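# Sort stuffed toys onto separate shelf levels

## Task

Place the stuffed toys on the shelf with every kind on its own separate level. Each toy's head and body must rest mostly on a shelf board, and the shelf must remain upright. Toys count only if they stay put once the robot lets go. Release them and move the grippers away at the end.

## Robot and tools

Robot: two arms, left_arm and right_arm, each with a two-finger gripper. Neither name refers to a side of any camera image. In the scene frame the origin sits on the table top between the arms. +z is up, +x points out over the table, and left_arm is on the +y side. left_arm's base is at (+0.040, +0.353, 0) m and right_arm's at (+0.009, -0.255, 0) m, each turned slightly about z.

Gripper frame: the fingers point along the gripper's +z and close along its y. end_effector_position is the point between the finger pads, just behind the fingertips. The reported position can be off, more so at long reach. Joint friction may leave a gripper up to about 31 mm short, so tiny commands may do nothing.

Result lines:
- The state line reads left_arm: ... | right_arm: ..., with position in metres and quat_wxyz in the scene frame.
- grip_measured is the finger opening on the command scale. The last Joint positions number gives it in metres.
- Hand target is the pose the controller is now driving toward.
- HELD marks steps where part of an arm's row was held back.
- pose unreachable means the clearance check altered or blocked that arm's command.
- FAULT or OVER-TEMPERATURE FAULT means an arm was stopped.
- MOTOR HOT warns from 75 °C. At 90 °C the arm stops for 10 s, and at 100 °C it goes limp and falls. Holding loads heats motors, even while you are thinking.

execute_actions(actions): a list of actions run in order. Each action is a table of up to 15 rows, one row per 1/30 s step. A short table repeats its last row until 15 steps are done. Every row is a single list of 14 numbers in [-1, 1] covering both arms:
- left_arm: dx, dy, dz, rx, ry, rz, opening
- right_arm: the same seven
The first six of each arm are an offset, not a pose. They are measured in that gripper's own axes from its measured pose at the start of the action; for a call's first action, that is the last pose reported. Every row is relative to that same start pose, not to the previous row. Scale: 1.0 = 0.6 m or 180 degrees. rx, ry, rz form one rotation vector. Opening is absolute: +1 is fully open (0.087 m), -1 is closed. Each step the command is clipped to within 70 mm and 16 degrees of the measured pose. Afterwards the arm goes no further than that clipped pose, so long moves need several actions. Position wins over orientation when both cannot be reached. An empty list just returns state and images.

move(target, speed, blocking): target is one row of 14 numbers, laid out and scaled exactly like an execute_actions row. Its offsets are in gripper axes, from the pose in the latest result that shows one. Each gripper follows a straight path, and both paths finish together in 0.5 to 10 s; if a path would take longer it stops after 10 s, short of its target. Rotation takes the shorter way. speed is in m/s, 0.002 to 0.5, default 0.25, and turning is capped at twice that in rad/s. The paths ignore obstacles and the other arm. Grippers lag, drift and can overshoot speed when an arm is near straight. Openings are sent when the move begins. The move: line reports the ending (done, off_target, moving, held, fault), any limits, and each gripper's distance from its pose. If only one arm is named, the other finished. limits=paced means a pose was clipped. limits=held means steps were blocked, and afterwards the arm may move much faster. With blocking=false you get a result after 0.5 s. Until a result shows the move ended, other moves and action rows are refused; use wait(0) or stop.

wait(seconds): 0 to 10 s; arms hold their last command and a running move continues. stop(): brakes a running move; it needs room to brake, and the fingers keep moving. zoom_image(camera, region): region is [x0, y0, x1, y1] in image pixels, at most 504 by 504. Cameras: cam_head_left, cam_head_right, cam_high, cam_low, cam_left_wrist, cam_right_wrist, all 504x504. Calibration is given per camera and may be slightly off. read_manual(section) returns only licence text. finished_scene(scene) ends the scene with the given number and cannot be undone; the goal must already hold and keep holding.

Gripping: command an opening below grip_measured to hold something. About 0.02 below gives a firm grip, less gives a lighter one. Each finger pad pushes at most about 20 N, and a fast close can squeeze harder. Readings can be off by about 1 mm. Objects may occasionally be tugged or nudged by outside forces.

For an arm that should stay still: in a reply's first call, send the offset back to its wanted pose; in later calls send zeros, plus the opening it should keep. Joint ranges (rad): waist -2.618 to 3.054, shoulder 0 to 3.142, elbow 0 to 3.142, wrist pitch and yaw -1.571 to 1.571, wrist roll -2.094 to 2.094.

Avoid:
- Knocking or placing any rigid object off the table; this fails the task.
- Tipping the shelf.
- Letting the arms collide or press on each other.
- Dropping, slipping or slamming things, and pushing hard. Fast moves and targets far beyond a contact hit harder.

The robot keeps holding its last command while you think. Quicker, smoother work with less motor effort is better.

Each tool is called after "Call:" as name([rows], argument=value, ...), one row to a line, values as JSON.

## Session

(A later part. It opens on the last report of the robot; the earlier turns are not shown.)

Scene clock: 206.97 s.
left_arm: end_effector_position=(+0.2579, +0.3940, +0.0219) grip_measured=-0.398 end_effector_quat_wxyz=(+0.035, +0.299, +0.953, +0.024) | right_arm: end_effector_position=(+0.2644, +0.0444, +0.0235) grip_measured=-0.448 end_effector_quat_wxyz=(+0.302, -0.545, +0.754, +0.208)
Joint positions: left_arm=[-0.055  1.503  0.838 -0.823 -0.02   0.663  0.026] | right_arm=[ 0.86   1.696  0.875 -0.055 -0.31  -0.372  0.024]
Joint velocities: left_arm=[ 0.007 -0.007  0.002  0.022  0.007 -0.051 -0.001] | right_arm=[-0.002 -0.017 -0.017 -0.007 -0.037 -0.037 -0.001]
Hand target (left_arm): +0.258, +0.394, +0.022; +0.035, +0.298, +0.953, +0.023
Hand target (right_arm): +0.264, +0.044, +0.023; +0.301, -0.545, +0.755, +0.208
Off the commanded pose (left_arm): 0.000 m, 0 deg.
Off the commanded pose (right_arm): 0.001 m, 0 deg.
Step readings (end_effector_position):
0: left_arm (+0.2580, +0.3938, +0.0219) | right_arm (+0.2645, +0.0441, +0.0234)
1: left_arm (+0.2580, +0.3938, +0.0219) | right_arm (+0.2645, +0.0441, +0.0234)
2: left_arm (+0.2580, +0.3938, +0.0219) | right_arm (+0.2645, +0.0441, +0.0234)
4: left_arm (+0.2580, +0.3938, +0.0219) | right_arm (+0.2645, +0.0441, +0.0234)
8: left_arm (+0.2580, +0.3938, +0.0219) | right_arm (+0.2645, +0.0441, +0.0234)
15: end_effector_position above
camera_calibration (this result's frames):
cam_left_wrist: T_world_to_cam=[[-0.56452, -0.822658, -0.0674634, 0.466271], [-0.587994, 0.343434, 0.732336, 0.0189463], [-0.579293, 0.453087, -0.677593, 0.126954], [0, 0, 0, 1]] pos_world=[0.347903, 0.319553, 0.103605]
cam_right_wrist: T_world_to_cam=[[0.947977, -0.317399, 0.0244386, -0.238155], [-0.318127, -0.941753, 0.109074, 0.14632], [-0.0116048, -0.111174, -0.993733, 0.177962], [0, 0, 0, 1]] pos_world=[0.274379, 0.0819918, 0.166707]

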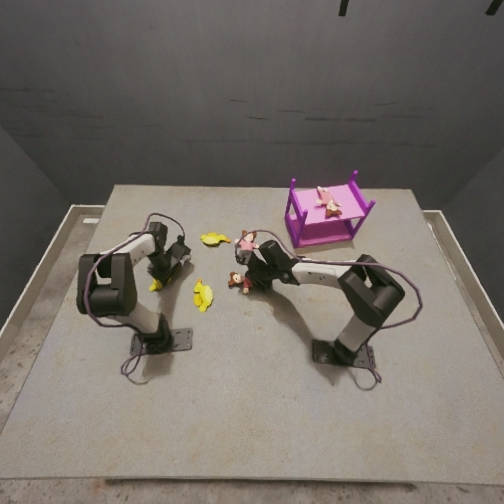

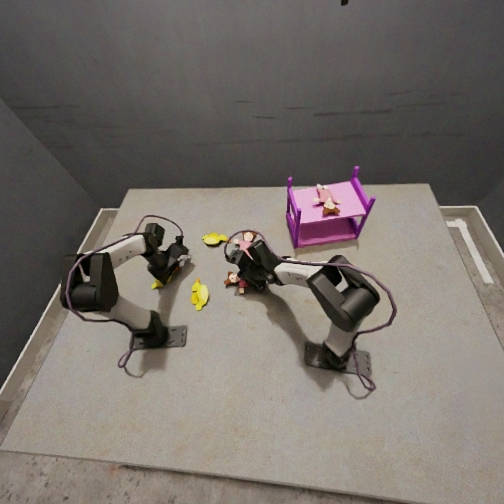

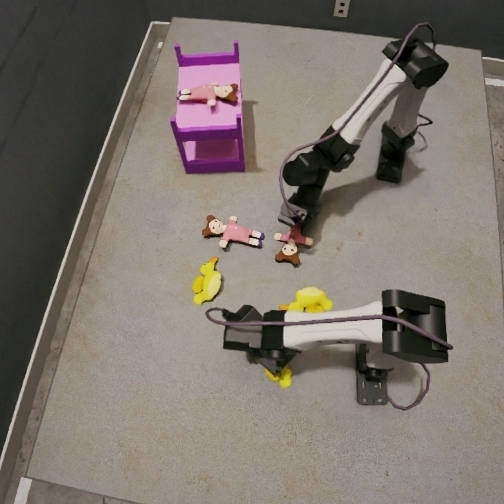

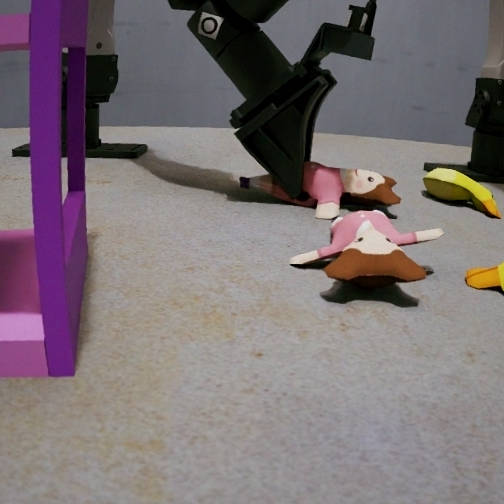

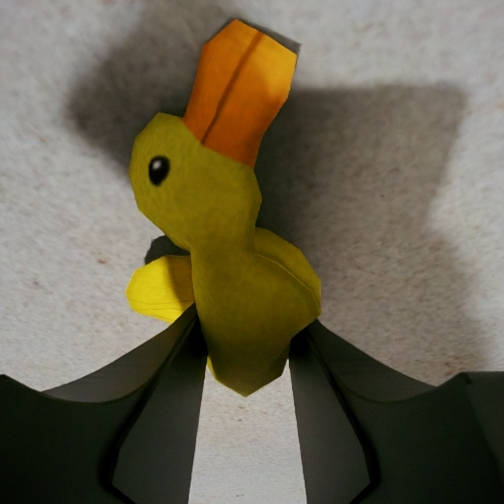

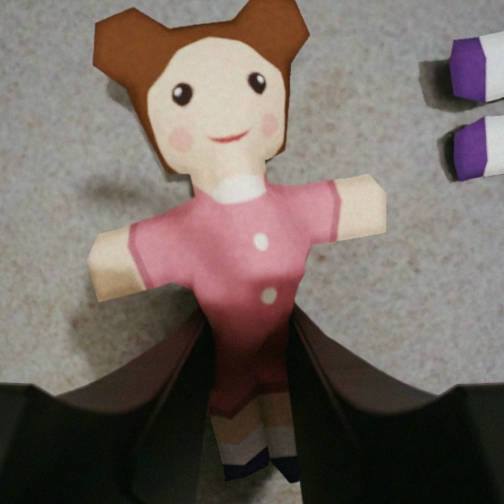

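Call:
move(target=[-0.161,-0.277,-0.157,0.0036,0.03,-0.499,-0.45, 0.0135,-0.2205,-0.638,0.243,-0.002,0.2624,-0.5], speed=0.35)

Scene clock: 228.53 s.
left_arm: end_effector_position=(+0.2331, +0.2036, +0.1037) grip_measured=-0.449 end_effector_quat_wxyz=(-0.006, -0.461, +0.887, +0.005) | right_arm: end_effector_position=(+0.3016, -0.2485, +0.3025) grip_measured=-0.500 end_effector_quat_wxyz=(+0.380, -0.070, +0.922, +0.019)
Joint positions: left_arm=[-0.595  1.487  1.153 -1.251  0.005 -1.443  0.024] | right_arm=[ 0.075  1.262  1.631 -1.163 -0.101 -0.129  0.022]
Joint velocities: left_arm=[ 0.012 -0.002 -0.007 -0.051 -0.007 -0.007  0.001] | right_arm=[ 0.017 -0.002 -0.007 -0.022 -0.051 -0.11  -0.001]
Hand target (left_arm): +0.234, +0.200, +0.112; -0.002, -0.462, +0.887, -0.005
Hand target (right_arm): +0.304, -0.253, +0.300; +0.371, -0.059, +0.927, +0.015
Off the commanded pose (left_arm): 0.007 m, 1 deg.
Off the commanded pose (right_arm): 0.003 m, 2 deg.
move: done
camera_calibration (this result's frames):
cam_left_wrist: T_world_to_cam=[[0.820386, -0.571602, -0.0154023, -0.0781773], [-0.352706, -0.527052, 0.773185, 0.127971], [-0.450072, -0.628878, -0.633994, 0.439819], [0, 0, 0, 1]] pos_world=[0.307222, 0.299353, 0.178693]
cam_right_wrist: T_world_to_cam=[[0.145212, -0.988978, 0.0289005, -0.299314], [-0.986668, -0.14258, 0.0784636, 0.261371], [-0.0734781, -0.0399091, -0.996498, 0.46029], [0, 0, 0, 1]] pos_world=[0.335172, -0.240379, 0.446821]

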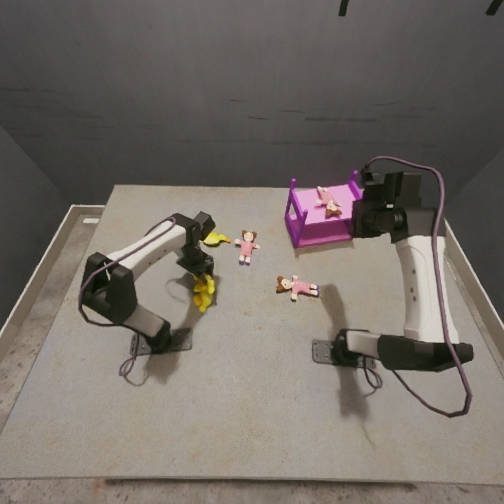

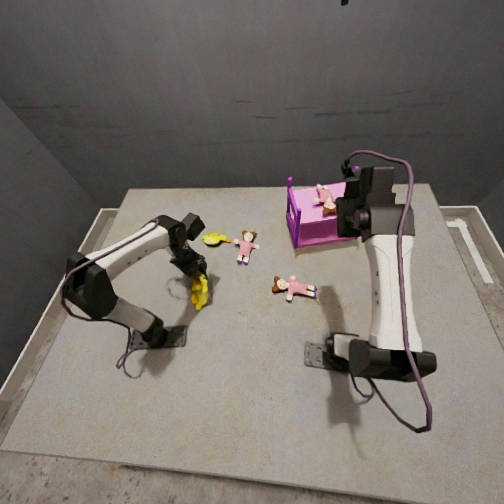

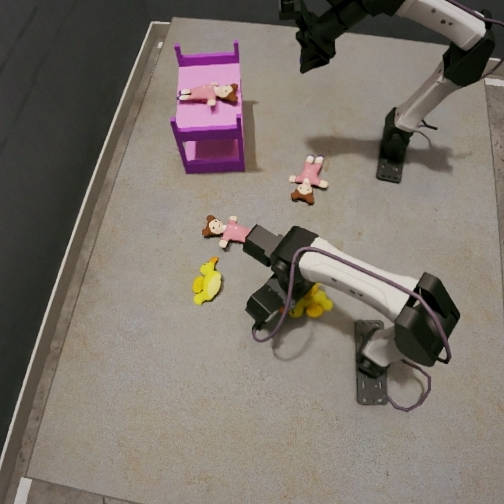

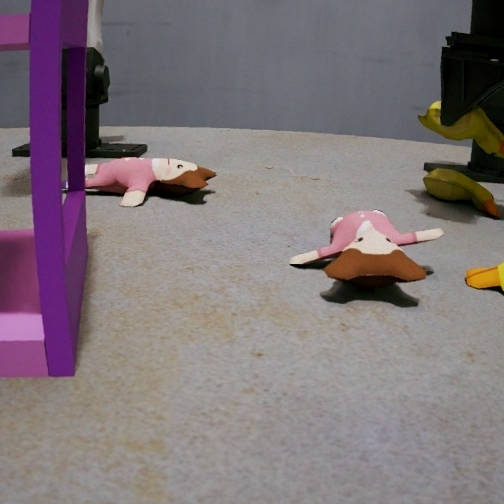

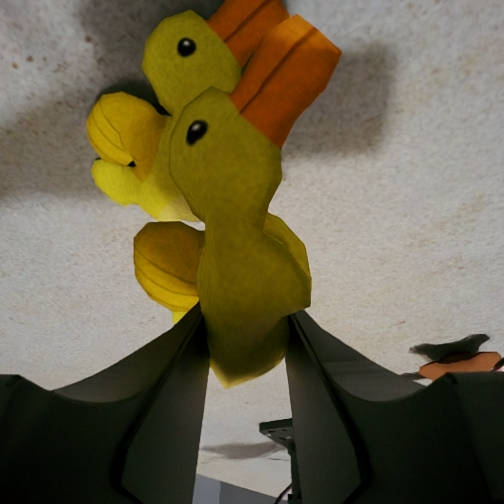

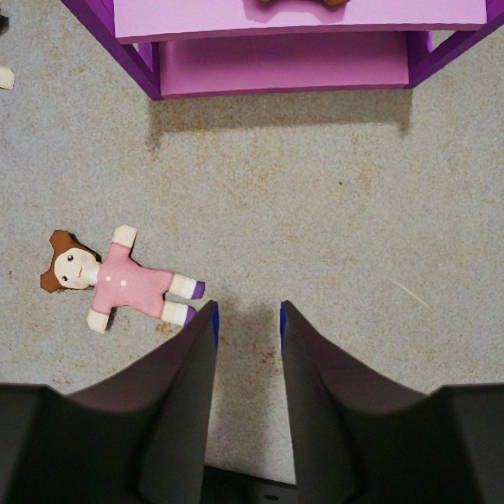

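Call:
move(target=[0.141,-0.072,0.02,0,0,0,-0.5, 0.28,0.1215,0.182,-0.2424,0.0898,-0.3393,1], speed=0.35)

Scene clock: 241.10 s.
left_arm: end_effector_position=(+0.2161, +0.1167, +0.0924) grip_measured=-0.499 end_effector_quat_wxyz=(-0.006, -0.461, +0.888, +0.008) | right_arm: end_effector_position=(+0.2521, -0.1861, +0.1151) grip_measured=+1.000 end_effector_quat_wxyz=(-0.176, +0.644, -0.733, -0.134)
Joint positions: left_arm=[-0.897  1.643  1.263 -1.21   0.007 -1.744  0.022] | right_arm=[ 0.232  1.383  1.11  -1.14  -0.42  -1.27   0.087]
Joint velocities: left_arm=[-0.017  0.007 -0.017 -0.081 -0.037  0.007  0.   ] | right_arm=[-0.007 -0.007 -0.027 -0.051 -0.022  0.037  0.   ]
Hand target (left_arm): +0.219, +0.109, +0.093; -0.008, -0.461, +0.887, +0.002
Hand target (right_arm): +0.249, -0.183, +0.106; +0.164, -0.650, +0.728, +0.143
Off the commanded pose (left_arm): 0.008 m, 0 deg.
Off the commanded pose (right_arm): 0.010 m, 2 deg.
move: done
camera_calibration (this result's frames):
cam_left_wrist: T_world_to_cam=[[0.819677, -0.572447, -0.0208054, -0.113382], [-0.351485, -0.531301, 0.770829, 0.0853585], [-0.452313, -0.624518, -0.636702, 0.370616], [0, 0, 0, 1]] pos_world=[0.290573, 0.211903, 0.167816]
cam_right_wrist: T_world_to_cam=[[0.990685, -0.130569, 0.0386571, -0.279504], [-0.135041, -0.905548, 0.402178, -0.157775], [-0.0175062, -0.403652, -0.914745, 0.181171], [0, 0, 0, 1]] pos_world=[0.258766, -0.106237, 0.239983]

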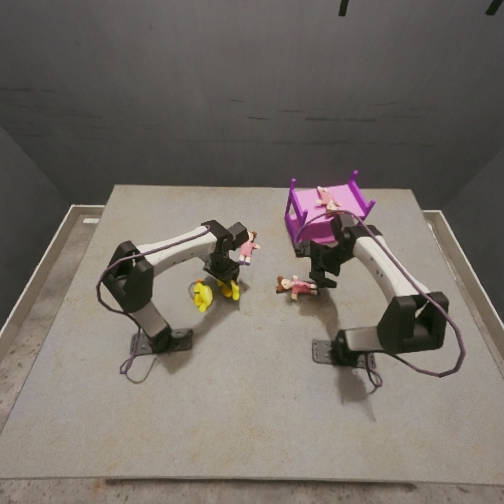

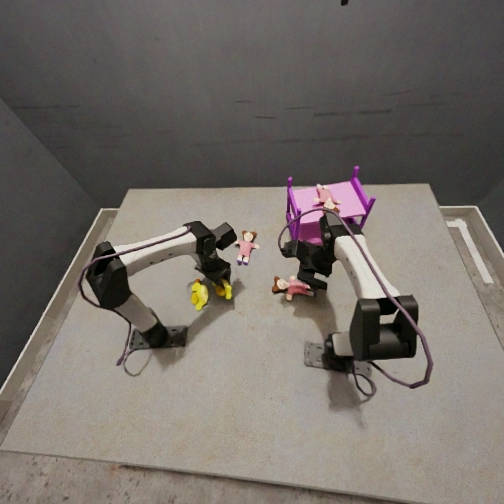

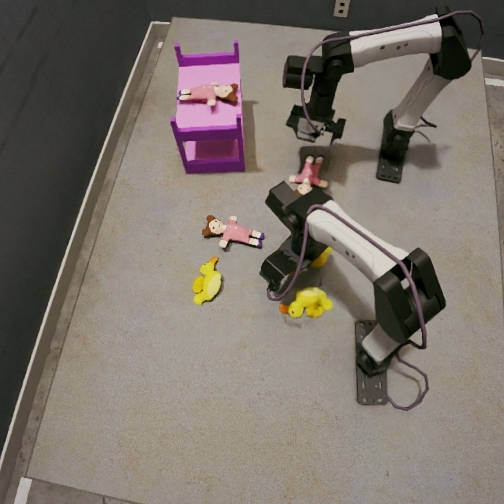

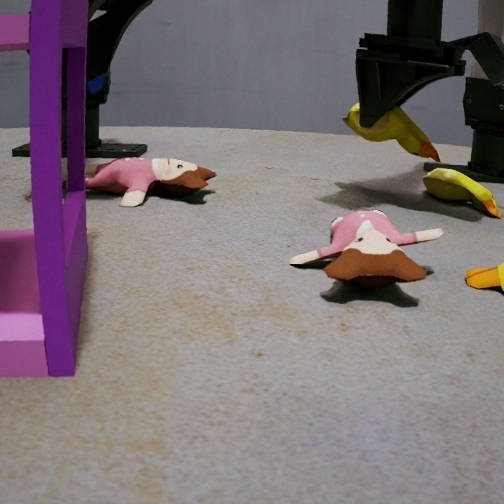

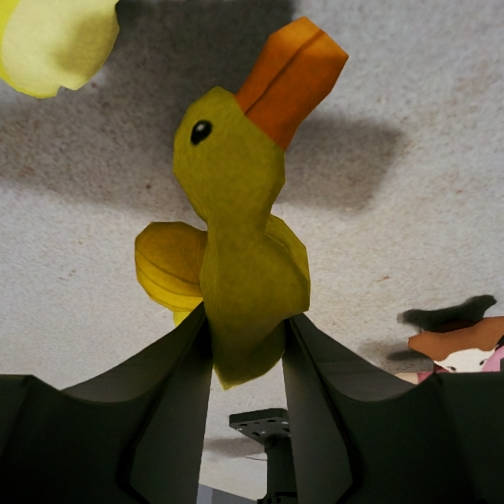

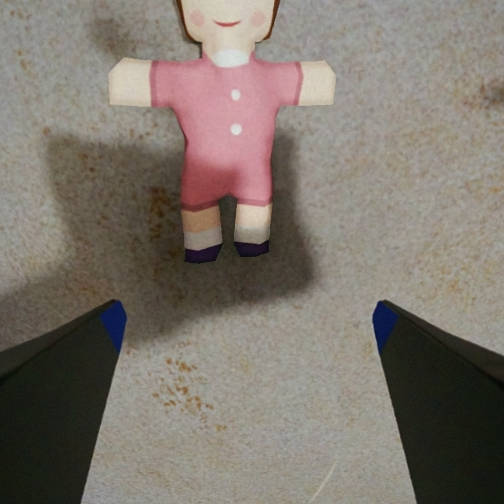

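Call:
move(target=[0.03,0,0.125,0,0,0,-0.5, 0.008,0.026,0.199,0,0,0,1], speed=0.15)

Scene clock: 246.53 s.
left_arm: end_effector_position=(+0.2099, +0.0991, +0.0287) grip_measured=-0.499 end_effector_quat_wxyz=(-0.002, -0.460, +0.888, -0.005) | right_arm: end_effector_position=(+0.2525, -0.1352, +0.0163) grip_measured=+1.000 end_effector_quat_wxyz=(-0.194, +0.642, -0.730, -0.132)
Joint positions: left_arm=[-0.954  1.714  1.079 -0.926  0.007 -1.8    0.022] | right_arm=[ 0.431  1.478  0.769 -0.585 -0.389 -1.05   0.087]
Joint velocities: left_arm=[-0.012 -0.007  0.012  0.051 -0.022 -0.095 -0.001] | right_arm=[-0.022  0.002  0.007  0.007 -0.007  0.007  0.   ]
Hand target (left_arm): +0.204, +0.102, +0.018; -0.006, -0.461, +0.888, +0.008
Hand target (right_arm): +0.246, -0.135, +0.006; +0.178, -0.643, +0.733, +0.135
Off the commanded pose (left_arm): 0.013 m, 2 deg.
Off the commanded pose (right_arm): 0.013 m, 2 deg.
move: off_target (left_arm, right_arm)
camera_calibration (this result's frames):
cam_left_wrist: T_world_to_cam=[[0.819163, -0.573528, 0.00613998, -0.12021], [-0.366777, -0.515574, 0.774376, 0.124564], [-0.44096, -0.636592, -0.632696, 0.314985], [0, 0, 0, 1]] pos_world=[0.283055, 0.195795, 0.103568]
cam_right_wrist: T_world_to_cam=[[0.988452, -0.1368, 0.0651863, -0.27015], [-0.151344, -0.912885, 0.379126, -0.0684083], [0.00764322, -0.384613, -0.923046, 0.107665], [0, 0, 0, 1]] pos_world=[0.255854, -0.0579961, 0.142925]

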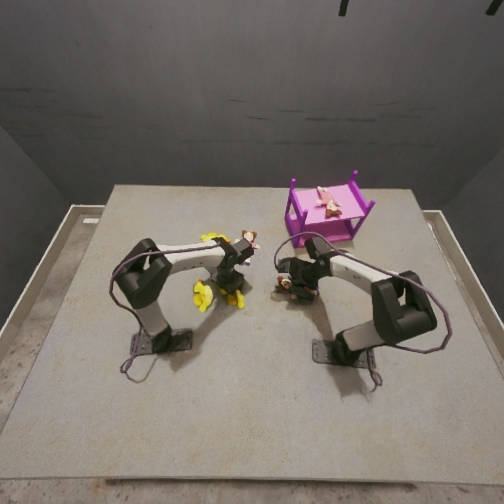

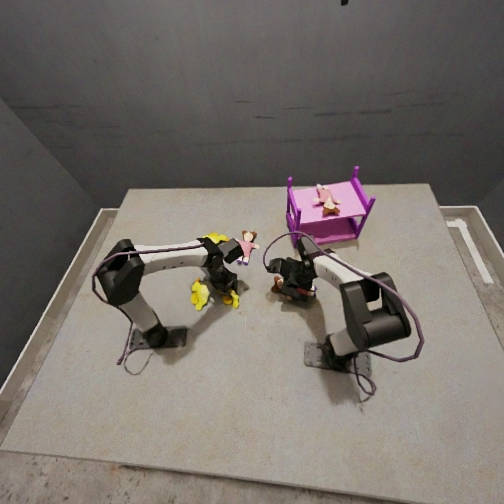

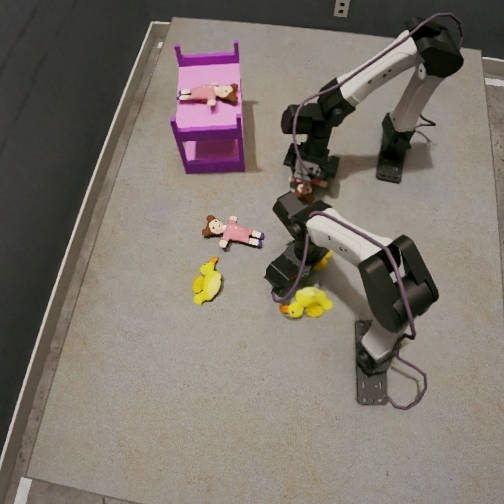

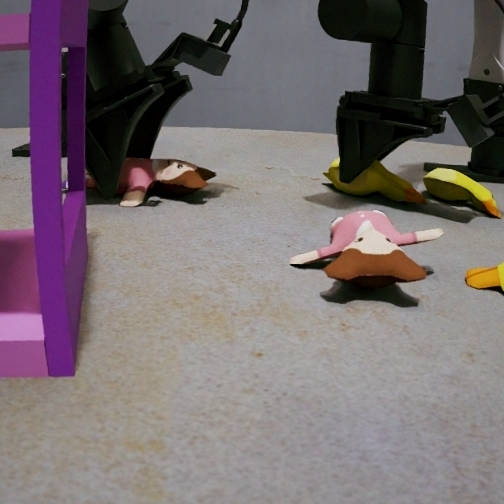

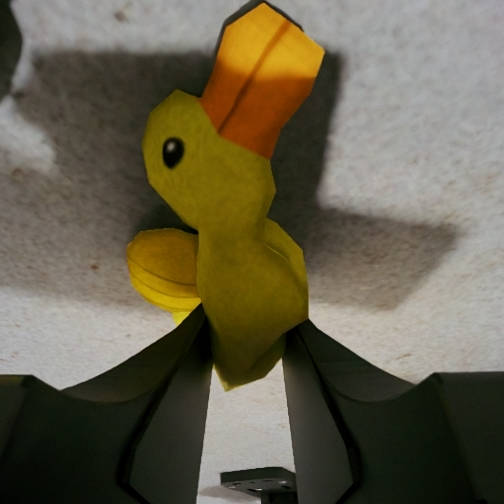

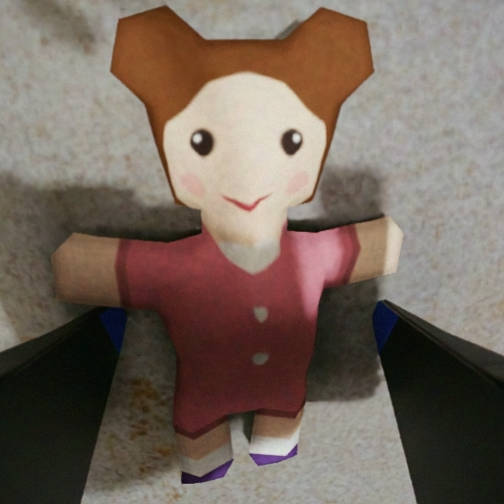

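Good position. Close right tighter, open left, then lift left.

Call:
execute_actions([
  [[0,0,0,0,0,0,-0.3, 0,0,0,0,0,0,0.8],[0,0,0,0,0,0,-0.1, 0,0,0,0,0,0,0.6],[0,0,0,0,0,0,0.1, 0,0,0,0,0,0,0.45],[0,0,0,0,0,0,0.3, 0,0,0,0,0,0,0.3],[0,0,0,0,0,0,0.5, 0,0,0,0,0,0,0.2],[0,0,0,0,0,0,0.7, 0,0,0,0,0,0,0.1],[0,0,0,0,0,0,1, 0,0,0,0,0,0,0],[0,0,0,0,0,0,1, 0,0,0,0,0,0,-0.1],[0,0,0,0,0,0,1, 0,0,0,0,0,0,-0.2],[0,0,0,0,0,0,1, 0,0,0,0,0,0,-0.3],[0,0,0,0,0,0,1, 0,0,0,0,0,0,-0.4],[0,0,0,0,0,0,1, 0,0,0,0,0,0,-0.5],[0,0,0,0,0,0,1, 0,0,0,0,0,0,-0.55],[0,0,0,0,0,0,1, 0,0,0,0,0,0,-0.6],[0,0,0,0,0,0,1, 0,0,0,0,0,0,-0.65]],
  [[0,0,-0.02,0,0,0,1, 0,0,0,0,0,0,-0.7],[0,0,-0.04,0,0,0,1, 0,0,0,0,0,0,-0.7],[0,0,-0.06,0,0,0,1, 0,0,0,0,0,0,-0.7],[0,0,-0.08,0,0,0,1, 0,0,0,0,0,0,-0.7],[0,0,-0.1,0,0,0,1, 0,0,0,0,0,0,-0.7],[0,0,-0.12,0,0,0,1, 0,0,0,0,0,0,-0.7],[0,0,-0.14,0,0,0,1, 0,0,0,0,0,0,-0.7]],
])

Scene clock: 257.90 s.
left_arm: end_effector_position=(+0.2162, +0.0921, +0.1158) grip_measured=+0.991 end_effector_quat_wxyz=(+0.005, -0.460, +0.887, -0.033) | right_arm: end_effector_position=(+0.2524, -0.1340, +0.0166) grip_measured=-0.699 end_effector_quat_wxyz=(-0.196, +0.641, -0.730, -0.135)
Joint positions: left_arm=[-0.954  1.623  1.331 -1.211  0.007 -1.801  0.087] | right_arm=[ 0.431  1.478  0.769 -0.583 -0.395 -1.049  0.013]
Joint velocities: left_arm=[-0.007  0.007 -0.022 -0.3    0.007  0.051 -0.   ] | right_arm=[-0.022 -0.007 -0.002 -0.037  0.081  0.081 -0.   ]
Hand target (left_arm): +0.210, +0.100, +0.113; -0.002, -0.460, +0.888, -0.006
Hand target (right_arm): +0.253, -0.135, +0.016; +0.195, -0.641, +0.730, +0.133
Off the commanded pose (left_arm): 0.011 m, 3 deg.
Off the commanded pose (right_arm): 0.001 m, 0 deg.
Step readings (end_effector_position; steps 1 to 15: 1st action; 16 to 30: 2nd action):
0: left_arm (+0.2101, +0.0990, +0.0287) | right_arm (+0.2529, -0.1352, +0.0163)
1: left_arm (+0.2101, +0.0990, +0.0287) | right_arm (+0.2529, -0.1352, +0.0163)
2: left_arm (+0.2101, +0.0990, +0.0287) | right_arm (+0.2529, -0.1352, +0.0163)
4: left_arm (+0.2101, +0.0990, +0.0287) | right_arm (+0.2529, -0.1352, +0.0163)
8: left_arm (+0.2101, +0.0990, +0.0287) | right_arm (+0.2529, -0.1352, +0.0163)
15: left_arm (+0.2101, +0.0990, +0.0287) | right_arm (+0.2526, -0.1345, +0.0165)
16: left_arm (+0.2097, +0.0994, +0.0291) | right_arm (+0.2525, -0.1343, +0.0165)
17: left_arm (+0.2089, +0.1003, +0.0309) | right_arm (+0.2525, -0.1342, +0.0165)
19: left_arm (+0.2092, +0.0999, +0.0420) | right_arm (+0.2525, -0.1341, +0.0166)
23: left_arm (+0.2185, +0.0895, +0.0891) | right_arm (+0.2524, -0.1340, +0.0166)
30: end_effector_position above
camera_calibration (this result's frames):
cam_left_wrist: T_world_to_cam=[[0.818091, -0.571763, 0.0617637, -0.136311], [-0.396161, -0.482446, 0.781219, 0.0582292], [-0.416874, -0.663576, -0.621194, 0.364365], [0, 0, 0, 1]] pos_world=[0.286477, 0.191938, 0.189271]
cam_right_wrist: T_world_to_cam=[[0.988664, -0.136124, 0.0633529, -0.269829], [-0.149973, -0.915488, 0.373351, -0.068049], [0.0071769, -0.37862, -0.925525, 0.109345], [0, 0, 0, 1]] pos_world=[0.25578, -0.0576281, 0.143702]

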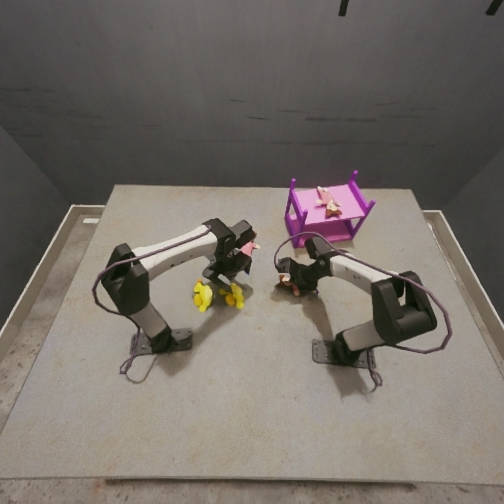

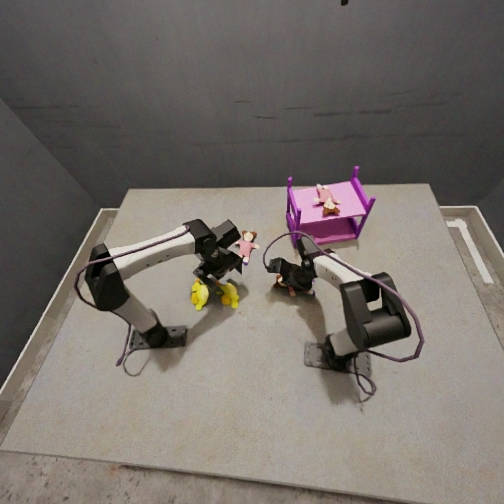

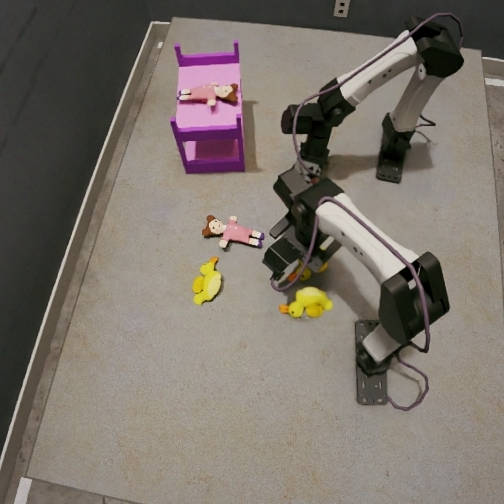

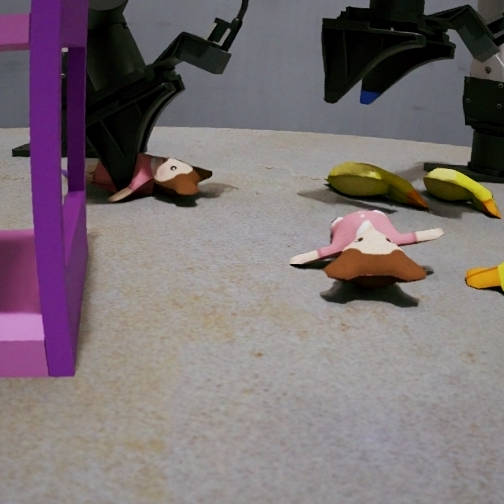

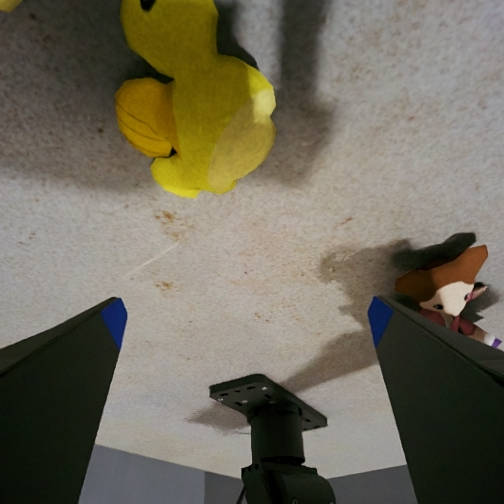

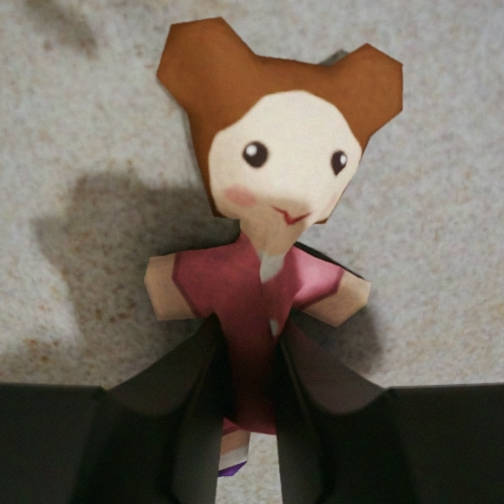

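Call:
move(target=[-0.411,-0.1955,0.037,-0.0167,0.0226,0.8045,1, -0.129,-0.137,-0.457,0.1996,-0.0511,0.3268,-0.7], speed=0.5)

Scene clock: 274.23 s.
left_arm: end_effector_position=(+0.4530, +0.2211, +0.1007) grip_measured=+0.991 end_effector_quat_wxyz=(+0.009, +0.706, +0.708, +0.005) | right_arm: end_effector_position=(+0.3081, -0.1993, +0.2997) grip_measured=-0.699 end_effector_quat_wxyz=(+0.343, -0.116, +0.931, +0.041)
Joint positions: left_arm=[-0.508  2.286  2.195 -1.459 -0.002  1.17   0.087] | right_arm=[ 0.259  1.371  1.741 -1.238 -0.05  -0.064  0.013]
Joint velocities: left_arm=[-0.017 -0.007 -0.022 -0.022 -0.095  0.007  0.001] | right_arm=[-0.007 -0.002  0.017  0.066  0.051 -0.007 -0.001]
Hand target (left_arm): +0.455, +0.224, +0.095; -0.002, +0.708, +0.706, +0.004
Hand target (right_arm): +0.313, -0.204, +0.299; +0.338, -0.105, +0.934, +0.036
Off the commanded pose (left_arm): 0.007 m, 1 deg.
Off the commanded pose (right_arm): 0.003 m, 1 deg.
move: done
camera_calibration (this result's frames):
cam_left_wrist: T_world_to_cam=[[-0.999737, -0.00665739, -0.0219415, 0.451581], [-0.0210725, 0.643988, 0.764745, -0.191218], [0.00903883, 0.765007, -0.643959, 0.0328036], [0, 0, 0, 1]] pos_world=[0.447137, 0.101053, 0.177265]
cam_right_wrist: T_world_to_cam=[[0.247026, -0.96892, 0.0131495, -0.274142], [-0.957846, -0.242104, 0.154652, 0.223485], [-0.146661, -0.0507981, -0.987882, 0.477687], [0, 0, 0, 1]] pos_world=[0.351843, -0.187249, 0.440941]

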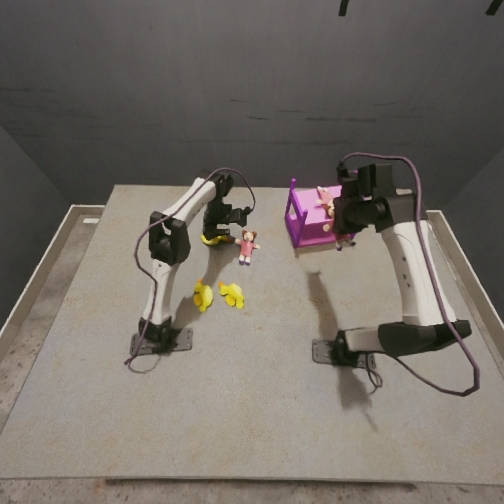

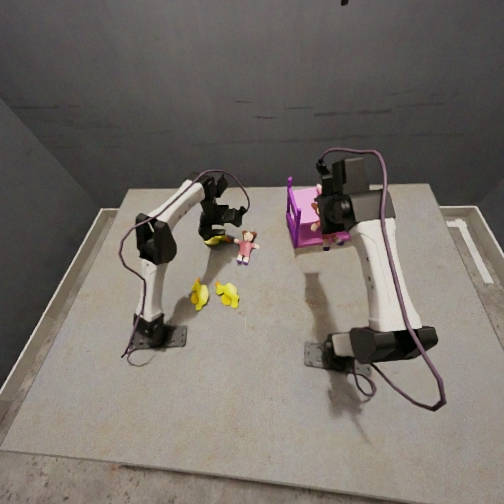

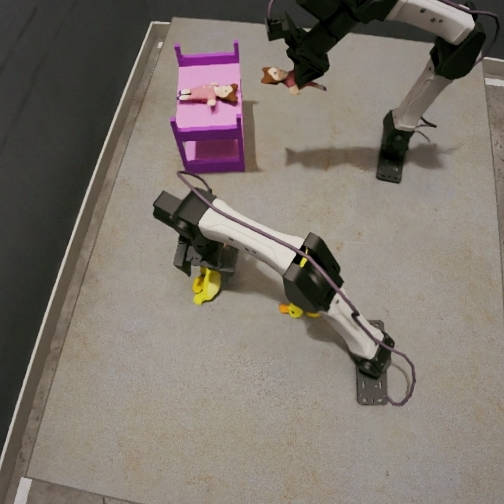

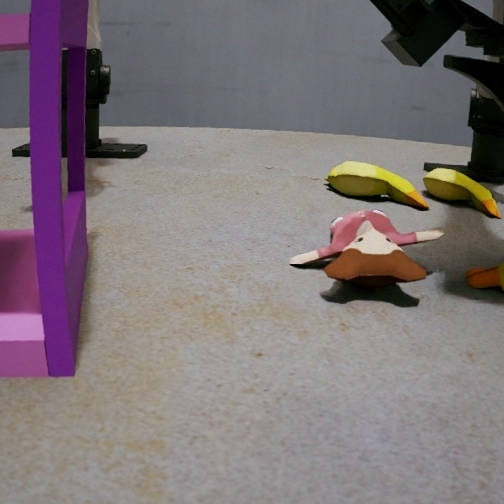

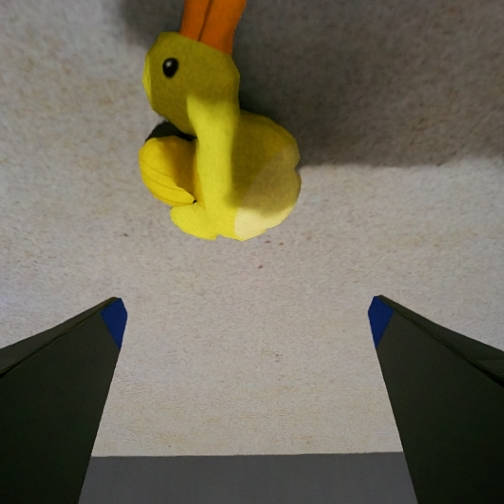

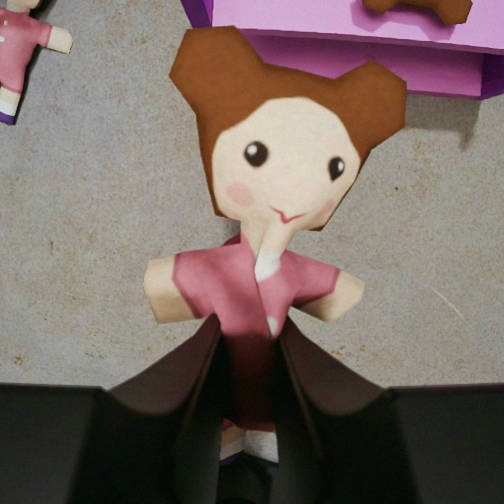

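Call:
move(target=[0.015,0.01,0.158,0,0,0,1, -0.224,-0.051,0.2785,0,-0.044,0,-0.7], speed=0.2)

Scene clock: 281.83 s.
left_arm: end_effector_position=(+0.4659, +0.2232, +0.0209) grip_measured=+0.991 end_effector_quat_wxyz=(+0.026, +0.705, +0.708, +0.012) | right_arm: end_effector_position=(+0.5117, -0.1719, +0.2525) grip_measured=-0.699 end_effector_quat_wxyz=(+0.396, -0.114, +0.910, +0.049)
Joint positions: left_arm=[-0.493  2.299  1.901 -1.116 -0.002  1.184  0.087] | right_arm=[ 0.239  1.969  2.12  -0.903 -0.074 -0.071  0.013]
Joint velocities: left_arm=[-0.007  0.007 -0.007  0.066 -0.037 -0.007  0.001] | right_arm=[ 0.007  0.007 -0.007 -0.007 -0.066 -0.022 -0.   ]
Hand target (left_arm): +0.461, +0.229, +0.006; +0.009, +0.706, +0.708, +0.005
Hand target (right_arm): +0.519, -0.176, +0.257; +0.406, -0.112, +0.906, +0.048
Off the commanded pose (left_arm): 0.017 m, 2 deg.
Off the commanded pose (right_arm): 0.012 m, 1 deg.
move: off_target (left_arm, right_arm)
camera_calibration (this result's frames):
cam_left_wrist: T_world_to_cam=[[-0.998465, -0.00792647, -0.0548079, 0.463168], [-0.0466454, 0.653825, 0.755207, -0.121392], [0.0298487, 0.756604, -0.653192, -0.0279481], [0, 0, 0, 1]] pos_world=[0.457629, 0.104186, 0.0988059]
cam_right_wrist: T_world_to_cam=[[0.246835, -0.968987, 0.0116835, -0.296827], [-0.968443, -0.246231, 0.0385861, 0.466472], [-0.0345126, -0.0208392, -0.999187, 0.412971], [0, 0, 0, 1]] pos_world=[0.539271, -0.164156, 0.398103]

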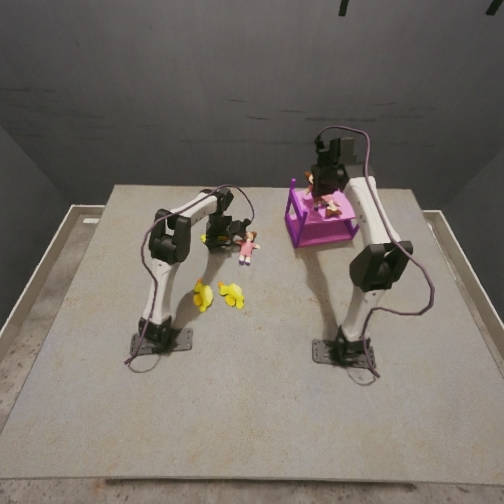

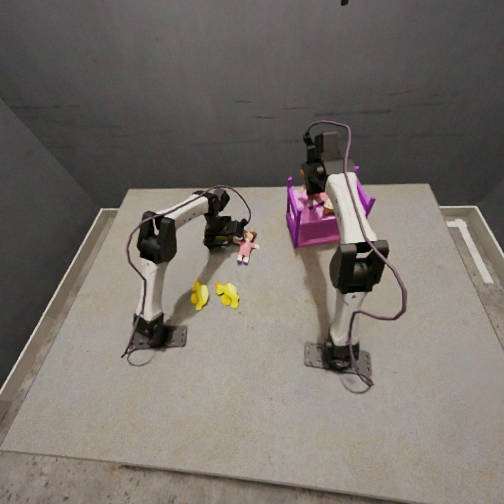

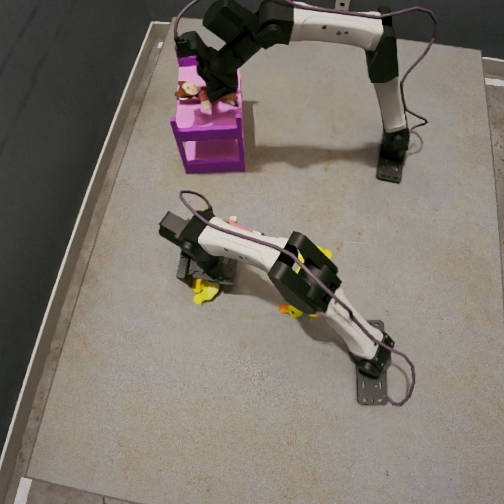

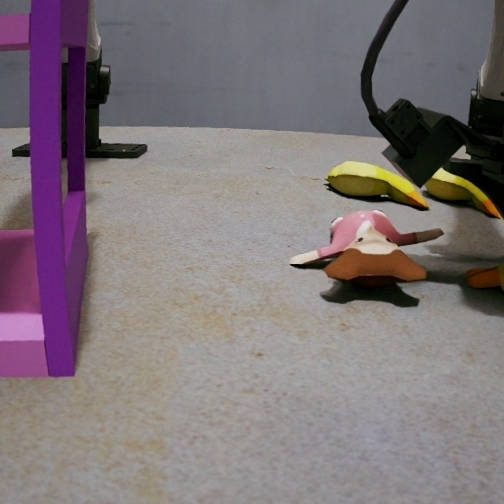

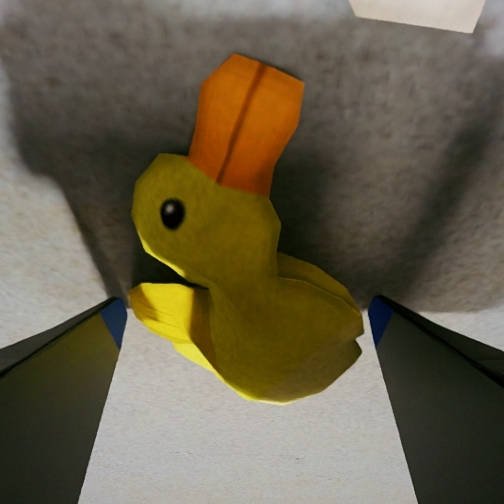

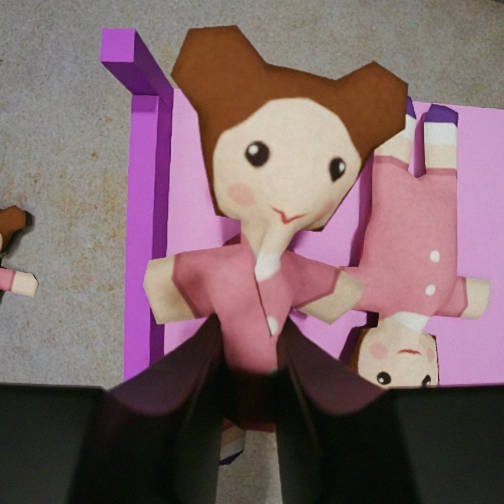

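Call:
move(target=[0.025,0,0,0,0,0,1, 0.06,0,0.083,0,0.055,0,-0.7], speed=0.1)

Scene clock: 286.17 s.
left_arm: end_effector_position=(+0.4696, +0.2338, +0.0249) grip_measured=+0.991 end_effector_quat_wxyz=(+0.031, +0.705, +0.709, +0.015) | right_arm: end_effector_position=(+0.5209, -0.1725, +0.1941) grip_measured=-0.699 end_effector_quat_wxyz=(+0.320, -0.112, +0.940, +0.042)
Joint positions: left_arm=[-0.469  2.282  1.888 -1.108 -0.002  1.207  0.087] | right_arm=[ 0.239  2.13   2.212 -0.999 -0.063 -0.071  0.013]
Joint velocities: left_arm=[-0.022 -0.012  0.002  0.022 -0.007 -0.037  0.   ] | right_arm=[-0.007 -0.002  0.032 -0.066 -0.007 -0.037 -0.   ]
Hand target (left_arm): +0.466, +0.238, +0.021; +0.025, +0.705, +0.708, +0.012
Hand target (right_arm): +0.523, -0.168, +0.191; +0.317, -0.119, +0.940, +0.039
Off the commanded pose (left_arm): 0.007 m, 1 deg.
Off the commanded pose (right_arm): 0.005 m, 1 deg.
move: done
camera_calibration (this result's frames):
cam_left_wrist: T_world_to_cam=[[-0.997756, -0.00967144, -0.0662526, 0.467529], [-0.0563384, 0.655955, 0.752695, -0.127024], [0.0361791, 0.754738, -0.655028, -0.0359229], [0, 0, 0, 1]] pos_world=[0.460623, 0.114956, 0.103055]
cam_right_wrist: T_world_to_cam=[[0.24081, -0.970567, 0.00321678, -0.294503], [-0.950798, -0.235237, 0.201612, 0.438546], [-0.194921, -0.0516086, -0.97946, 0.429318], [0, 0, 0, 1]] pos_world=[0.571571, -0.160516, 0.333032]

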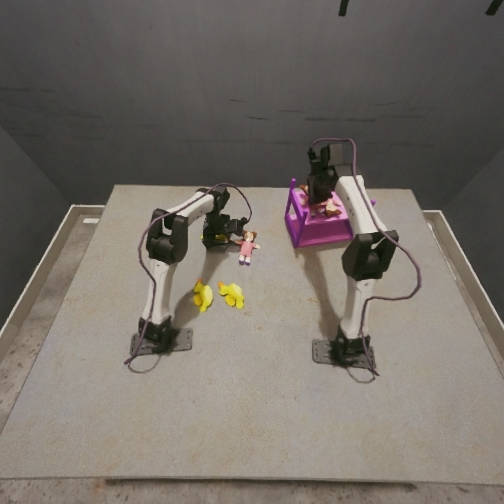

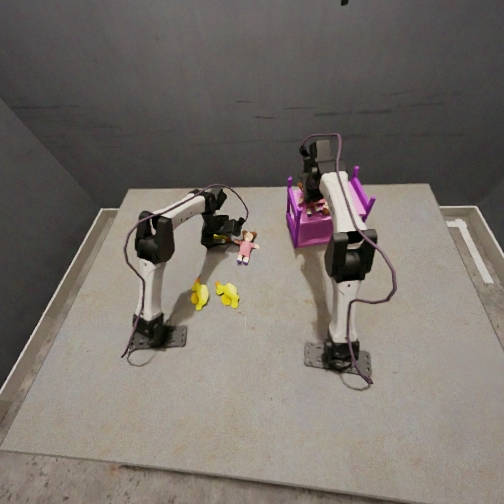

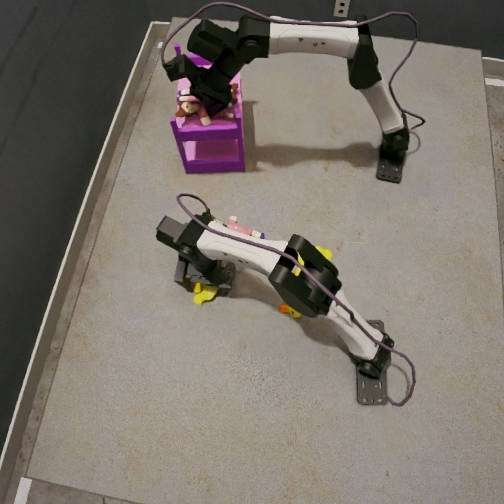

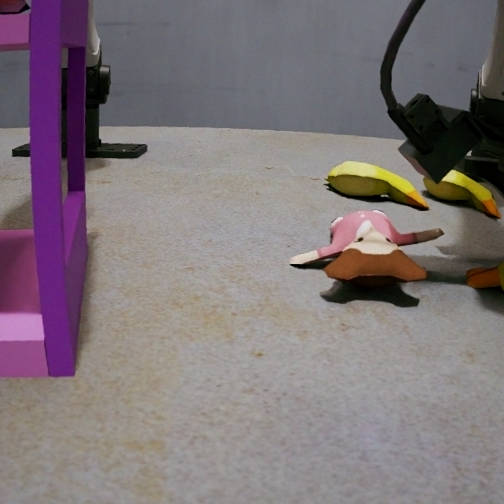

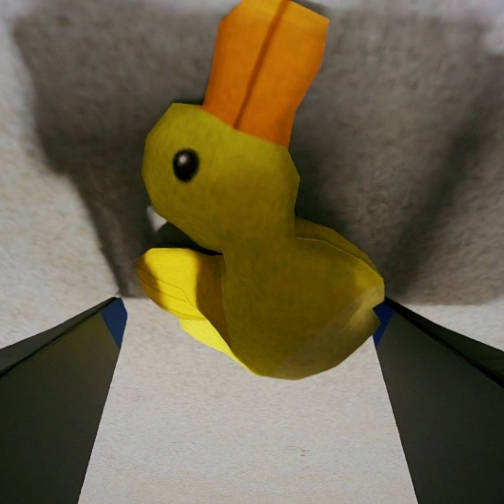

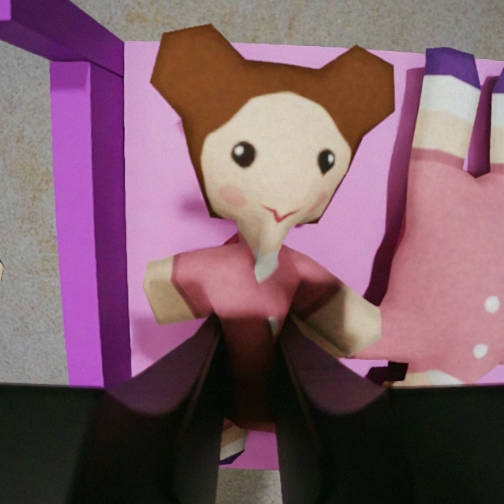

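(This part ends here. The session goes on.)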